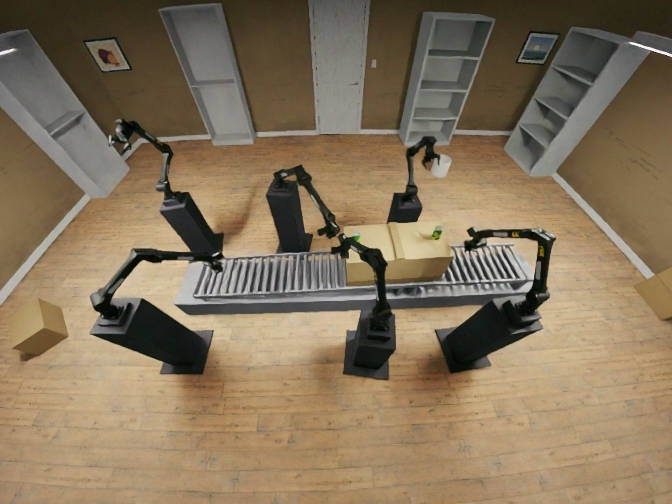

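Emit:
{"fn": "execute_actions", "kwargs": {
  "actions": [
    {"arm1":{"joints":{"joint2_rad":1.2}},"arm5":{"joints":{"joint1_rad":0.76,"joint2_rad":2.27,"joint3_rad":1.3,"joint4_rad":-0.23,"joint6_rad":2.05}},"arm2":{"joints":{"joint1_rad":0.52,"joint2_rad":2.08,"joint3_rad":1.44,"joint6_rad":-1.2}}}
  ],
  "cameras": []
}}

Emit:
{"fn": "execute_actions", "kwargs": {
  "actions": [
    {"arm2":{"joints":{"joint1_rad":0.6,"joint2_rad":2.14,"joint3_rad":1.52,"joint4_rad":-0.82,"joint6_rad":-1.1}}}
  ],
  "cameras": []
}}

Emit:
{"fn": "execute_actions", "kwargs": {
  "actions": [
    {"arm2":{"joints":{"joint1_rad":0.68,"joint2_rad":2.19,"joint3_rad":1.61,"joint4_rad":-0.88,"joint6_rad":-1.0}}}
  ],
  "cameras": []
}}

Emit:
{"fn": "execute_actions", "kwargs": {
  "actions": [
    {"arm2":{"joints":{"joint1_rad":0.76,"joint2_rad":2.24,"joint3_rad":1.7,"joint4_rad":-0.93,"joint6_rad":-0.95}}}
  ],
  "cameras": ["cam_high","arm5_cam_wrist"]
}}

Scene clock: 45.47 s.
Motor temperatures (°C, as the motors report them): arm1=[26 32 29 29 27 29] | arm2=[27 30 31 29 28 26] | arm3=[29 34 31 27 29 29] | arm4=[28 26 29 28 29 27] | arm5=[29 34 33 28 29 29] | arm6=[27 28 31 28 27 28]
arm1.joint_positions: joint1_rad=+0.151 joint2_rad=+1.181 joint3_rad=+1.341 joint4_rad=-0.604 joint5_rad=+0.002 joint6_rad=+1.791 gripper_m=+0.000
arm1.joint_status: all done
arm1.hand: x=-1.0909 y=+0.1563 z=+1.4117 quat_wxyz=(-0.524, -0.842, -0.007, -0.123) (m; scene frame)
arm2.joint_positions: joint1_rad=+0.581 joint2_rad=+2.058 joint3_rad=+1.438 joint4_rad=-0.746 joint5_rad=-0.036 joint6_rad=-1.205 gripper_m=+0.000
arm2.joint_status: joint1_rad off_target (ended at +0.581, target +0.520); the others done
arm2.hand: x=-0.0218 y=+0.1188 z=+0.7850 quat_wxyz=(-0.060, +0.032, -0.994, +0.086) (m; scene frame)
arm3.joint_positions: joint1_rad=-0.773 joint2_rad=+2.739 joint3_rad=+1.938 joint4_rad=-0.699 joint5_rad=-0.002 joint6_rad=-1.992 gripper_m=+0.000
arm3.joint_status: not commanded
arm3.hand: x=+0.9577 y=+0.1325 z=+0.6468 quat_wxyz=(+0.017, -0.172, -0.985, +0.027) (m; scene frame)
arm4.joint_positions: joint1_rad=-0.245 joint2_rad=+0.492 joint3_rad=+1.449 joint4_rad=-1.271 joint5_rad=+0.250 joint6_rad=-0.464 gripper_m=+0.095
arm4.joint_status: not commanded
arm4.hand: x=+1.6556 y=-0.4968 z=+1.4490 quat_wxyz=(-0.559, +0.634, -0.490, -0.213) (m; scene frame)
arm5.joint_positions: joint1_rad=+0.757 joint2_rad=+2.256 joint3_rad=+1.287 joint4_rad=-0.251 joint5_rad=+0.001 joint6_rad=+2.035 gripper_m=+0.001
arm5.joint_status: all done
arm5.hand: x=+0.1293 y=-0.1450 z=+0.7534 quat_wxyz=(+0.083, +0.072, -0.982, -0.151) (m; scene frame)
arm6.joint_positions: joint1_rad=-0.068 joint2_rad=+0.648 joint3_rad=+1.365 joint4_rad=-1.187 joint5_rad=-0.082 joint6_rad=+0.408 gripper_m=+0.095
arm6.joint_status: not commanded
arm6.hand: x=-0.8019 y=-0.4007 z=+1.2616 quat_wxyz=(-0.266, +0.469, -0.706, -0.459) (m; scene frame)
pictures: none
No camera images: the call's "cameras" was empty. Leave "cameras" out to get every camera's image.

Scene clock: 46.83 s.
Motor temperatures (°C, as the motors report them): arm1=[26 32 30 29 27 29] | arm2=[27 30 31 29 28 26] | arm3=[29 34 31 27 29 29] | arm4=[28 26 29 28 29 27] | arm5=[29 34 33 28 29 29] | arm6=[27 28 31 28 27 28]
arm1.joint_positions: joint1_rad=+0.151 joint2_rad=+1.181 joint3_rad=+1.341 joint4_rad=-0.604 joint5_rad=+0.002 joint6_rad=+1.791 gripper_m=+0.000
arm1.joint_status: not commanded
arm1.hand: x=-1.0909 y=+0.1563 z=+1.4117 quat_wxyz=(-0.524, -0.842, -0.007, -0.123) (m; scene frame)
arm2.joint_positions: joint1_rad=+0.651 joint2_rad=+2.111 joint3_rad=+1.518 joint4_rad=-0.797 joint5_rad=-0.028 joint6_rad=-1.106 gripper_m=+0.000
arm2.joint_status: joint1_rad off_target (ended at +0.651, target +0.600); the others done
arm2.hand: x=+0.0233 y=+0.1237 z=+0.7797 quat_wxyz=(-0.058, +0.016, -0.996, +0.072) (m; scene frame)
arm3.joint_positions: joint1_rad=-0.773 joint2_rad=+2.739 joint3_rad=+1.938 joint4_rad=-0.699 joint5_rad=-0.002 joint6_rad=-1.992 gripper_m=+0.000
arm3.joint_status: not commanded
arm3.hand: x=+0.9577 y=+0.1325 z=+0.6468 quat_wxyz=(+0.017, -0.172, -0.985, +0.027) (m; scene frame)
arm4.joint_positions: joint1_rad=-0.245 joint2_rad=+0.492 joint3_rad=+1.449 joint4_rad=-1.271 joint5_rad=+0.250 joint6_rad=-0.464 gripper_m=+0.095
arm4.joint_status: not commanded
arm4.hand: x=+1.6556 y=-0.4968 z=+1.4490 quat_wxyz=(-0.559, +0.634, -0.490, -0.213) (m; scene frame)
arm5.joint_positions: joint1_rad=+0.757 joint2_rad=+2.256 joint3_rad=+1.287 joint4_rad=-0.251 joint5_rad=+0.001 joint6_rad=+2.035 gripper_m=+0.001
arm5.joint_status: not commanded
arm5.hand: x=+0.1293 y=-0.1450 z=+0.7534 quat_wxyz=(+0.083, +0.072, -0.982, -0.151) (m; scene frame)
arm6.joint_positions: joint1_rad=-0.068 joint2_rad=+0.648 joint3_rad=+1.365 joint4_rad=-1.187 joint5_rad=-0.082 joint6_rad=+0.408 gripper_m=+0.095
arm6.joint_status: not commanded
arm6.hand: x=-0.8019 y=-0.4007 z=+1.2616 quat_wxyz=(-0.266, +0.469, -0.706, -0.459) (m; scene frame)
pictures: none
No camera images: the call's "cameras" was empty. Leave "cameras" out to get every camera's image.

Scene clock: 48.23 s.
Motor temperatures (°C, as the motors report them): arm1=[26 32 30 29 27 29] | arm2=[27 30 31 29 28 26] | arm3=[29 34 31 27 29 29] | arm4=[28 26 29 28 29 27] | arm5=[29 34 33 28 29 29] | arm6=[27 28 31 28 27 28]
arm1.joint_positions: joint1_rad=+0.151 joint2_rad=+1.181 joint3_rad=+1.341 joint4_rad=-0.604 joint5_rad=+0.002 joint6_rad=+1.791 gripper_m=+0.000
arm1.joint_status: not commanded
arm1.hand: x=-1.0909 y=+0.1563 z=+1.4117 quat_wxyz=(-0.524, -0.842, -0.007, -0.123) (m; scene frame)
arm2.joint_positions: joint1_rad=+0.733 joint2_rad=+2.168 joint3_rad=+1.613 joint4_rad=-0.858 joint5_rad=-0.029 joint6_rad=-1.006 gripper_m=+0.000
arm2.joint_status: joint1_rad off_target (ended at +0.733, target +0.680); the others done
arm2.hand: x=+0.0780 y=+0.1354 z=+0.7766 quat_wxyz=(-0.059, +0.007, -0.997, +0.057) (m; scene frame)
arm3.joint_positions: joint1_rad=-0.773 joint2_rad=+2.739 joint3_rad=+1.938 joint4_rad=-0.699 joint5_rad=-0.002 joint6_rad=-1.992 gripper_m=+0.000
arm3.joint_status: not commanded
arm3.hand: x=+0.9577 y=+0.1325 z=+0.6468 quat_wxyz=(+0.017, -0.172, -0.985, +0.027) (m; scene frame)
arm4.joint_positions: joint1_rad=-0.245 joint2_rad=+0.492 joint3_rad=+1.449 joint4_rad=-1.271 joint5_rad=+0.250 joint6_rad=-0.464 gripper_m=+0.095
arm4.joint_status: not commanded
arm4.hand: x=+1.6556 y=-0.4968 z=+1.4490 quat_wxyz=(-0.559, +0.634, -0.490, -0.213) (m; scene frame)
arm5.joint_positions: joint1_rad=+0.757 joint2_rad=+2.256 joint3_rad=+1.287 joint4_rad=-0.251 joint5_rad=+0.001 joint6_rad=+2.035 gripper_m=+0.001
arm5.joint_status: not commanded
arm5.hand: x=+0.1293 y=-0.1450 z=+0.7534 quat_wxyz=(+0.083, +0.072, -0.982, -0.151) (m; scene frame)
arm6.joint_positions: joint1_rad=-0.068 joint2_rad=+0.648 joint3_rad=+1.365 joint4_rad=-1.187 joint5_rad=-0.082 joint6_rad=+0.408 gripper_m=+0.095
arm6.joint_status: not commanded
arm6.hand: x=-0.8019 y=-0.4007 z=+1.2616 quat_wxyz=(-0.266, +0.469, -0.706, -0.459) (m; scene frame)
pictures: none
No camera images: the call's "cameras" was empty. Leave "cameras" out to get every camera's image.

Scene clock: 49.70 s.
Motor temperatures (°C, as the motors report them): arm1=[26 32 30 29 27 29] | arm2=[27 30 31 29 28 26] | arm3=[29 34 31 27 29 29] | arm4=[28 26 29 28 29 27] | arm5=[29 34 33 28 29 29] | arm6=[27 28 31 28 27 28]
arm1.joint_positions: joint1_rad=+0.151 joint2_rad=+1.181 joint3_rad=+1.341 joint4_rad=-0.604 joint5_rad=+0.002 joint6_rad=+1.791 gripper_m=+0.000
arm1.joint_status: not commanded
arm1.hand: x=-1.0909 y=+0.1563 z=+1.4117 quat_wxyz=(-0.524, -0.842, -0.007, -0.123) (m; scene frame)
arm2.joint_positions: joint1_rad=+0.809 joint2_rad=+2.216 joint3_rad=+1.703 joint4_rad=-0.904 joint5_rad=-0.027 joint6_rad=-0.958 gripper_m=+0.000
arm2.joint_status: joint1_rad off_target (ended at +0.809, target +0.760); the others done
arm2.hand: x=+0.1304 y=+0.1480 z=+0.7779 quat_wxyz=(-0.060, +0.021, -0.997, +0.053) (m; scene frame)
arm3.joint_positions: joint1_rad=-0.773 joint2_rad=+2.739 joint3_rad=+1.938 joint4_rad=-0.699 joint5_rad=-0.002 joint6_rad=-1.992 gripper_m=+0.000
arm3.joint_status: not commanded
arm3.hand: x=+0.9577 y=+0.1325 z=+0.6468 quat_wxyz=(+0.017, -0.172, -0.985, +0.027) (m; scene frame)
arm4.joint_positions: joint1_rad=-0.245 joint2_rad=+0.492 joint3_rad=+1.449 joint4_rad=-1.271 joint5_rad=+0.250 joint6_rad=-0.464 gripper_m=+0.095
arm4.joint_status: not commanded
arm4.hand: x=+1.6556 y=-0.4968 z=+1.4490 quat_wxyz=(-0.559, +0.634, -0.490, -0.213) (m; scene frame)
arm5.joint_positions: joint1_rad=+0.757 joint2_rad=+2.256 joint3_rad=+1.287 joint4_rad=-0.251 joint5_rad=+0.002 joint6_rad=+2.036 gripper_m=+0.001
arm5.joint_status: not commanded
arm5.hand: x=+0.1296 y=-0.1448 z=+0.7534 quat_wxyz=(+0.083, +0.072, -0.982, -0.151) (m; scene frame)
arm6.joint_positions: joint1_rad=-0.068 joint2_rad=+0.648 joint3_rad=+1.365 joint4_rad=-1.187 joint5_rad=-0.082 joint6_rad=+0.408 gripper_m=+0.095
arm6.joint_status: not commanded
arm6.hand: x=-0.8019 y=-0.4007 z=+1.2616 quat_wxyz=(-0.266, +0.469, -0.706, -0.459) (m; scene frame)
pictures: arm5_cam_wrist, cam_high
camera_calibration (this result's frames):
arm5_cam_wrist: T_world_to_cam=[[0.112291, -0.943955, -0.310387, 0.0799354], [-0.68863, -0.299115, 0.660545, -0.445909], [-0.716366, 0.139568, -0.683623, 0.755176], [0, 0, 0, 1]] pos_world=[0.22494, -0.163321, 0.83561]
Images, in order (width x height): arm5_cam_wrist 504x504, cam_high 672x504.

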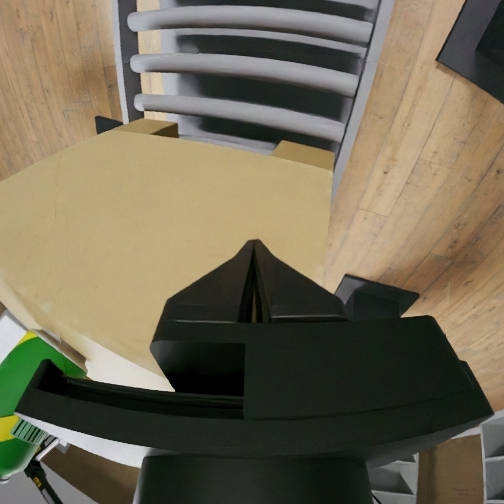

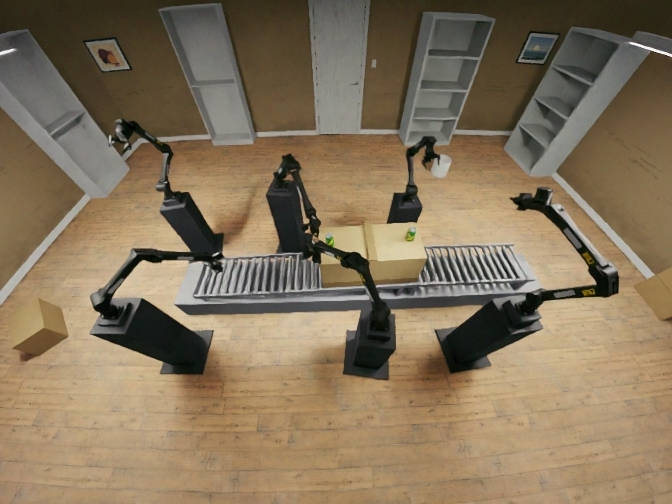

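Emit:
{"fn": "execute_actions", "kwargs": {
  "actions": [
    {"arm2":{"joints":{"joint1_rad":0.86}},"arm3":{"joints":{"joint1_rad":-0.8,"joint2_rad":2.6,"joint3_rad":1.72,"joint4_rad":-0.3,"joint6_rad":-2.08}}}
  ],
  "cameras": []
}}

Emit:
{"fn": "execute_actions", "kwargs": {
  "actions": [
    {"arm2":{"joints":{"joint1_rad":1.3,"joint2_rad":1.6}}}
  ],
  "cameras": []
}}

Emit:
{"fn": "execute_actions", "kwargs": {
  "actions": [
    {"arm5":{"joints":{"joint1_rad":0.66,"joint2_rad":2.24,"joint3_rad":1.22,"joint6_rad":2.0}}}
  ],
  "cameras": []
}}

Emit:
{"fn": "execute_actions", "kwargs": {
  "actions": [
    {"arm5":{"joints":{"joint1_rad":0.55,"joint2_rad":2.21,"joint3_rad":1.15,"joint6_rad":1.9}}}
  ],
  "cameras": []
}}

Emit:
{"fn": "execute_actions", "kwargs": {
  "actions": [
    {"arm5":{"joints":{"joint1_rad":0.42,"joint4_rad":-0.32,"joint6_rad":1.8}}}
  ],
  "cameras": []
}}

Emit:
{"fn": "execute_actions", "kwargs": {
  "actions": [
    {"arm5":{"joints":{"joint1_rad":0.28,"joint6_rad":1.65}}}
  ],
  "cameras": ["cam_high","arm5_cam_wrist"]
}}

Scene clock: 51.67 s.
Motor temperatures (°C, as the motors report them): arm1=[26 32 30 29 27 29] | arm2=[27 30 31 29 28 26] | arm3=[29 34 31 27 29 29] | arm4=[28 26 29 28 29 27] | arm5=[29 34 32 28 29 29] | arm6=[27 28 32 28 27 28]
arm1.joint_positions: joint1_rad=+0.151 joint2_rad=+1.181 joint3_rad=+1.341 joint4_rad=-0.604 joint5_rad=+0.002 joint6_rad=+1.791 gripper_m=+0.000
arm1.joint_status: not commanded
arm1.hand: x=-1.0909 y=+0.1563 z=+1.4117 quat_wxyz=(-0.524, -0.842, -0.007, -0.123) (m; scene frame)
arm2.joint_positions: joint1_rad=+0.868 joint2_rad=+2.229 joint3_rad=+1.703 joint4_rad=-0.918 joint5_rad=-0.006 joint6_rad=-0.958 gripper_m=+0.000
arm2.joint_status: all done
arm2.hand: x=+0.1549 y=+0.1755 z=+0.7687 quat_wxyz=(-0.045, +0.050, -0.997, +0.047) (m; scene frame)
arm3.joint_positions: joint1_rad=-0.799 joint2_rad=+2.603 joint3_rad=+1.720 joint4_rad=-0.312 joint5_rad=-0.002 joint6_rad=-2.069 gripper_m=+0.000
arm3.joint_status: all done
joint sent to its limit — the command would take arm3.joint6_rad past its lower limit, so that joint was sent only as far as its limit.
arm3.hand: x=+0.9200 y=+0.1200 z=+0.6928 quat_wxyz=(+0.109, -0.144, -0.972, +0.147) (m; scene frame)
arm4.joint_positions: joint1_rad=-0.245 joint2_rad=+0.492 joint3_rad=+1.449 joint4_rad=-1.271 joint5_rad=+0.250 joint6_rad=-0.464 gripper_m=+0.095
arm4.joint_status: not commanded
arm4.hand: x=+1.6556 y=-0.4968 z=+1.4490 quat_wxyz=(-0.559, +0.634, -0.490, -0.213) (m; scene frame)
arm5.joint_positions: joint1_rad=+0.731 joint2_rad=+2.256 joint3_rad=+1.277 joint4_rad=-0.251 joint5_rad=+0.012 joint6_rad=+2.042 gripper_m=+0.001
arm5.joint_status: not commanded
arm5.hand: x=+0.1473 y=-0.1395 z=+0.7507 quat_wxyz=(+0.074, +0.055, -0.984, -0.150) (m; scene frame)
arm6.joint_positions: joint1_rad=-0.068 joint2_rad=+0.648 joint3_rad=+1.365 joint4_rad=-1.187 joint5_rad=-0.082 joint6_rad=+0.408 gripper_m=+0.095
arm6.joint_status: not commanded
arm6.hand: x=-0.8019 y=-0.4007 z=+1.2616 quat_wxyz=(-0.266, +0.469, -0.706, -0.459) (m; scene frame)
pictures: none
No camera images: the call's "cameras" was empty. Leave "cameras" out to get every camera's image.

Scene clock: 53.33 s.
Motor temperatures (°C, as the motors report them): arm1=[26 31 31 29 27 29] | arm2=[27 30 32 29 28 26] | arm3=[29 34 31 27 29 29] | arm4=[28 26 29 28 29 27] | arm5=[29 34 32 28 29 29] | arm6=[27 28 32 28 27 28]
arm1.joint_positions: joint1_rad=+0.151 joint2_rad=+1.181 joint3_rad=+1.341 joint4_rad=-0.604 joint5_rad=+0.002 joint6_rad=+1.791 gripper_m=+0.000
arm1.joint_status: not commanded
arm1.hand: x=-1.0909 y=+0.1563 z=+1.4117 quat_wxyz=(-0.524, -0.842, -0.007, -0.123) (m; scene frame)
arm2.joint_positions: joint1_rad=+1.294 joint2_rad=+1.609 joint3_rad=+1.685 joint4_rad=-0.921 joint5_rad=-0.001 joint6_rad=-0.958 gripper_m=+0.000
arm2.joint_status: all done
arm2.hand: x=+0.3027 y=+0.4086 z=+1.1688 quat_wxyz=(-0.277, +0.242, -0.902, +0.227) (m; scene frame)
arm3.joint_positions: joint1_rad=-0.799 joint2_rad=+2.603 joint3_rad=+1.720 joint4_rad=-0.312 joint5_rad=-0.002 joint6_rad=-2.069 gripper_m=+0.000
arm3.joint_status: not commanded
arm3.hand: x=+0.9200 y=+0.1200 z=+0.6928 quat_wxyz=(+0.109, -0.144, -0.972, +0.147) (m; scene frame)
arm4.joint_positions: joint1_rad=-0.245 joint2_rad=+0.492 joint3_rad=+1.449 joint4_rad=-1.271 joint5_rad=+0.250 joint6_rad=-0.464 gripper_m=+0.095
arm4.joint_status: not commanded
arm4.hand: x=+1.6556 y=-0.4968 z=+1.4490 quat_wxyz=(-0.559, +0.634, -0.490, -0.213) (m; scene frame)
arm5.joint_positions: joint1_rad=+0.731 joint2_rad=+2.256 joint3_rad=+1.277 joint4_rad=-0.251 joint5_rad=+0.012 joint6_rad=+2.042 gripper_m=+0.001
arm5.joint_status: not commanded
arm5.hand: x=+0.1473 y=-0.1395 z=+0.7507 quat_wxyz=(+0.074, +0.055, -0.984, -0.150) (m; scene frame)
arm6.joint_positions: joint1_rad=-0.068 joint2_rad=+0.648 joint3_rad=+1.365 joint4_rad=-1.187 joint5_rad=-0.082 joint6_rad=+0.408 gripper_m=+0.095
arm6.joint_status: not commanded
arm6.hand: x=-0.8019 y=-0.4007 z=+1.2616 quat_wxyz=(-0.266, +0.469, -0.706, -0.459) (m; scene frame)
pictures: none
No camera images: the call's "cameras" was empty. Leave "cameras" out to get every camera's image.

Scene clock: 54.97 s.
Motor temperatures (°C, as the motors report them): arm1=[26 31 31 29 27 29] | arm2=[27 30 32 29 28 26] | arm3=[29 34 31 27 29 29] | arm4=[28 26 29 28 29 27] | arm5=[29 34 32 28 29 29] | arm6=[27 28 32 28 27 28]
arm1.joint_positions: joint1_rad=+0.151 joint2_rad=+1.181 joint3_rad=+1.341 joint4_rad=-0.604 joint5_rad=+0.002 joint6_rad=+1.791 gripper_m=+0.000
arm1.joint_status: not commanded
arm1.hand: x=-1.0909 y=+0.1563 z=+1.4117 quat_wxyz=(-0.524, -0.842, -0.007, -0.123) (m; scene frame)
arm2.joint_positions: joint1_rad=+1.294 joint2_rad=+1.609 joint3_rad=+1.685 joint4_rad=-0.921 joint5_rad=-0.001 joint6_rad=-0.958 gripper_m=+0.000
arm2.joint_status: not commanded
arm2.hand: x=+0.3027 y=+0.4086 z=+1.1688 quat_wxyz=(-0.277, +0.242, -0.902, +0.227) (m; scene frame)
arm3.joint_positions: joint1_rad=-0.799 joint2_rad=+2.603 joint3_rad=+1.720 joint4_rad=-0.312 joint5_rad=-0.002 joint6_rad=-2.069 gripper_m=+0.000
arm3.joint_status: not commanded
arm3.hand: x=+0.9200 y=+0.1200 z=+0.6928 quat_wxyz=(+0.109, -0.144, -0.972, +0.147) (m; scene frame)
arm4.joint_positions: joint1_rad=-0.245 joint2_rad=+0.492 joint3_rad=+1.449 joint4_rad=-1.271 joint5_rad=+0.250 joint6_rad=-0.464 gripper_m=+0.095
arm4.joint_status: not commanded
arm4.hand: x=+1.6556 y=-0.4968 z=+1.4490 quat_wxyz=(-0.559, +0.634, -0.490, -0.213) (m; scene frame)
arm5.joint_positions: joint1_rad=+0.573 joint2_rad=+2.254 joint3_rad=+1.174 joint4_rad=-0.246 joint5_rad=+0.031 joint6_rad=+1.987 gripper_m=+0.001
arm5.joint_status: joint1_rad off_target (ended at +0.573, target +0.660); the others done
arm5.hand: x=+0.2581 y=-0.1431 z=+0.7262 quat_wxyz=(+0.030, +0.003, -0.992, -0.119) (m; scene frame)
arm6.joint_positions: joint1_rad=-0.068 joint2_rad=+0.648 joint3_rad=+1.365 joint4_rad=-1.187 joint5_rad=-0.082 joint6_rad=+0.408 gripper_m=+0.095
arm6.joint_status: not commanded
arm6.hand: x=-0.8019 y=-0.4007 z=+1.2616 quat_wxyz=(-0.266, +0.469, -0.706, -0.459) (m; scene frame)
pictures: none
No camera images: the call's "cameras" was empty. Leave "cameras" out to get every camera's image.

Scene clock: 56.30 s.
Motor temperatures (°C, as the motors report them): arm1=[26 31 31 29 27 29] | arm2=[27 30 32 29 28 26] | arm3=[29 34 31 27 29 29] | arm4=[28 26 29 28 29 27] | arm5=[29 34 32 28 29 29] | arm6=[27 28 32 28 27 28]
arm1.joint_positions: joint1_rad=+0.151 joint2_rad=+1.181 joint3_rad=+1.341 joint4_rad=-0.604 joint5_rad=+0.002 joint6_rad=+1.791 gripper_m=+0.000
arm1.joint_status: not commanded
arm1.hand: x=-1.0909 y=+0.1563 z=+1.4117 quat_wxyz=(-0.524, -0.842, -0.007, -0.123) (m; scene frame)
arm2.joint_positions: joint1_rad=+1.294 joint2_rad=+1.609 joint3_rad=+1.685 joint4_rad=-0.921 joint5_rad=-0.001 joint6_rad=-0.958 gripper_m=+0.000
arm2.joint_status: not commanded
arm2.hand: x=+0.3027 y=+0.4086 z=+1.1688 quat_wxyz=(-0.277, +0.242, -0.902, +0.227) (m; scene frame)
arm3.joint_positions: joint1_rad=-0.799 joint2_rad=+2.603 joint3_rad=+1.720 joint4_rad=-0.312 joint5_rad=-0.002 joint6_rad=-2.069 gripper_m=+0.000
arm3.joint_status: not commanded
arm3.hand: x=+0.9200 y=+0.1200 z=+0.6928 quat_wxyz=(+0.109, -0.144, -0.972, +0.147) (m; scene frame)
arm4.joint_positions: joint1_rad=-0.245 joint2_rad=+0.492 joint3_rad=+1.449 joint4_rad=-1.271 joint5_rad=+0.250 joint6_rad=-0.464 gripper_m=+0.095
arm4.joint_status: not commanded
arm4.hand: x=+1.6556 y=-0.4968 z=+1.4490 quat_wxyz=(-0.559, +0.634, -0.490, -0.213) (m; scene frame)
arm5.joint_positions: joint1_rad=+0.490 joint2_rad=+2.237 joint3_rad=+1.124 joint4_rad=-0.246 joint5_rad=+0.022 joint6_rad=+1.909 gripper_m=+0.001
arm5.joint_status: joint1_rad off_target (ended at +0.490, target +0.550); the others done
arm5.hand: x=+0.3074 y=-0.1487 z=+0.7240 quat_wxyz=(+0.019, +0.001, -0.994, -0.104) (m; scene frame)
arm6.joint_positions: joint1_rad=-0.068 joint2_rad=+0.648 joint3_rad=+1.365 joint4_rad=-1.187 joint5_rad=-0.082 joint6_rad=+0.408 gripper_m=+0.095
arm6.joint_status: not commanded
arm6.hand: x=-0.8019 y=-0.4007 z=+1.2616 quat_wxyz=(-0.266, +0.469, -0.706, -0.459) (m; scene frame)
pictures: none
No camera images: the call's "cameras" was empty. Leave "cameras" out to get every camera's image.

Scene clock: 57.87 s.
Motor temperatures (°C, as the motors report them): arm1=[26 31 31 29 27 29] | arm2=[27 30 33 29 28 26] | arm3=[29 34 31 27 29 29] | arm4=[28 26 29 28 29 27] | arm5=[30 34 32 28 29 29] | arm6=[27 28 32 28 27 28]
arm1.joint_positions: joint1_rad=+0.151 joint2_rad=+1.181 joint3_rad=+1.341 joint4_rad=-0.604 joint5_rad=+0.002 joint6_rad=+1.791 gripper_m=+0.000
arm1.joint_status: not commanded
arm1.hand: x=-1.0909 y=+0.1563 z=+1.4117 quat_wxyz=(-0.524, -0.842, -0.007, -0.123) (m; scene frame)
arm2.joint_positions: joint1_rad=+1.294 joint2_rad=+1.609 joint3_rad=+1.685 joint4_rad=-0.921 joint5_rad=-0.001 joint6_rad=-0.958 gripper_m=+0.000
arm2.joint_status: not commanded
arm2.hand: x=+0.3027 y=+0.4086 z=+1.1688 quat_wxyz=(-0.277, +0.242, -0.902, +0.227) (m; scene frame)
arm3.joint_positions: joint1_rad=-0.799 joint2_rad=+2.603 joint3_rad=+1.720 joint4_rad=-0.312 joint5_rad=-0.002 joint6_rad=-2.069 gripper_m=+0.000
arm3.joint_status: not commanded
arm3.hand: x=+0.9200 y=+0.1200 z=+0.6928 quat_wxyz=(+0.109, -0.144, -0.972, +0.147) (m; scene frame)
arm4.joint_positions: joint1_rad=-0.245 joint2_rad=+0.492 joint3_rad=+1.449 joint4_rad=-1.271 joint5_rad=+0.250 joint6_rad=-0.464 gripper_m=+0.095
arm4.joint_status: not commanded
arm4.hand: x=+1.6556 y=-0.4968 z=+1.4490 quat_wxyz=(-0.559, +0.634, -0.490, -0.213) (m; scene frame)
arm5.joint_positions: joint1_rad=+0.340 joint2_rad=+2.233 joint3_rad=+1.118 joint4_rad=-0.327 joint5_rad=+0.026 joint6_rad=+1.792 gripper_m=+0.001
arm5.joint_status: joint1_rad off_target (ended at +0.340, target +0.420); the others done
arm5.hand: x=+0.3889 y=-0.1497 z=+0.7223 quat_wxyz=(-0.006, -0.015, -0.998, -0.067) (m; scene frame)
arm6.joint_positions: joint1_rad=-0.068 joint2_rad=+0.648 joint3_rad=+1.365 joint4_rad=-1.187 joint5_rad=-0.082 joint6_rad=+0.408 gripper_m=+0.095
arm6.joint_status: not commanded
arm6.hand: x=-0.8019 y=-0.4007 z=+1.2616 quat_wxyz=(-0.266, +0.469, -0.706, -0.459) (m; scene frame)
pictures: none
No camera images: the call's "cameras" was empty. Leave "cameras" out to get every camera's image.

Scene clock: 59.50 s.
Motor temperatures (°C, as the motors report them): arm1=[26 31 32 29 27 29] | arm2=[27 30 33 29 28 26] | arm3=[29 34 30 27 29 29] | arm4=[28 26 29 28 29 27] | arm5=[30 34 32 28 29 29] | arm6=[27 28 32 28 27 28]
arm1.joint_positions: joint1_rad=+0.151 joint2_rad=+1.181 joint3_rad=+1.341 joint4_rad=-0.604 joint5_rad=+0.002 joint6_rad=+1.791 gripper_m=+0.000
arm1.joint_status: not commanded
arm1.hand: x=-1.0909 y=+0.1563 z=+1.4117 quat_wxyz=(-0.524, -0.842, -0.007, -0.123) (m; scene frame)
arm2.joint_positions: joint1_rad=+1.294 joint2_rad=+1.609 joint3_rad=+1.685 joint4_rad=-0.921 joint5_rad=-0.001 joint6_rad=-0.958 gripper_m=+0.000
arm2.joint_status: not commanded
arm2.hand: x=+0.3027 y=+0.4086 z=+1.1688 quat_wxyz=(-0.277, +0.242, -0.902, +0.227) (m; scene frame)
arm3.joint_positions: joint1_rad=-0.799 joint2_rad=+2.603 joint3_rad=+1.720 joint4_rad=-0.312 joint5_rad=-0.002 joint6_rad=-2.069 gripper_m=+0.000
arm3.joint_status: not commanded
arm3.hand: x=+0.9200 y=+0.1200 z=+0.6928 quat_wxyz=(+0.109, -0.144, -0.972, +0.147) (m; scene frame)
arm4.joint_positions: joint1_rad=-0.245 joint2_rad=+0.492 joint3_rad=+1.449 joint4_rad=-1.271 joint5_rad=+0.250 joint6_rad=-0.464 gripper_m=+0.095
arm4.joint_status: not commanded
arm4.hand: x=+1.6556 y=-0.4968 z=+1.4490 quat_wxyz=(-0.559, +0.634, -0.490, -0.213) (m; scene frame)
arm5.joint_positions: joint1_rad=+0.200 joint2_rad=+2.233 joint3_rad=+1.126 joint4_rad=-0.327 joint5_rad=+0.030 joint6_rad=+1.647 gripper_m=+0.001
arm5.joint_status: joint1_rad off_target (ended at +0.200, target +0.280); the others done
arm5.hand: x=+0.4597 y=-0.1371 z=+0.7249 quat_wxyz=(-0.017, -0.013, -0.997, -0.070) (m; scene frame)
arm6.joint_positions: joint1_rad=-0.068 joint2_rad=+0.648 joint3_rad=+1.365 joint4_rad=-1.187 joint5_rad=-0.082 joint6_rad=+0.408 gripper_m=+0.095
arm6.joint_status: not commanded
arm6.hand: x=-0.8019 y=-0.4007 z=+1.2616 quat_wxyz=(-0.266, +0.469, -0.706, -0.459) (m; scene frame)
pictures: arm5_cam_wrist, cam_high
camera_calibration (this result's frames):
arm5_cam_wrist: T_world_to_cam=[[-0.0257964, -0.989293, -0.143647, -0.0223082], [-0.834314, -0.0578508, 0.548246, -0.0158906], [-0.550686, 0.133989, -0.823888, 0.995855], [0, 0, 0, 1]] pos_world=[0.53457, -0.156422, 0.825981]
Images, in order (width x height): arm5_cam_wrist 504x504, cam_high 672x504.

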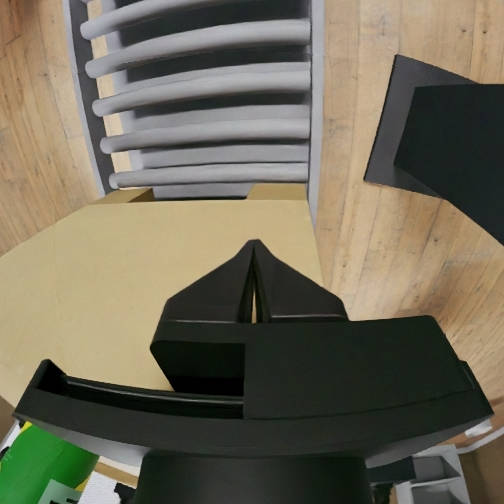

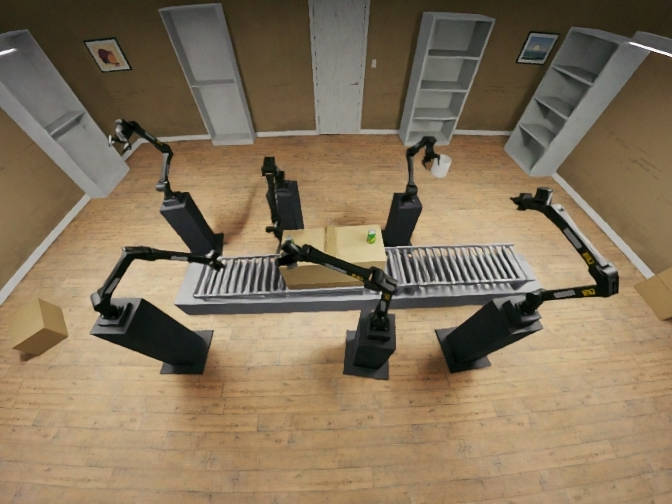

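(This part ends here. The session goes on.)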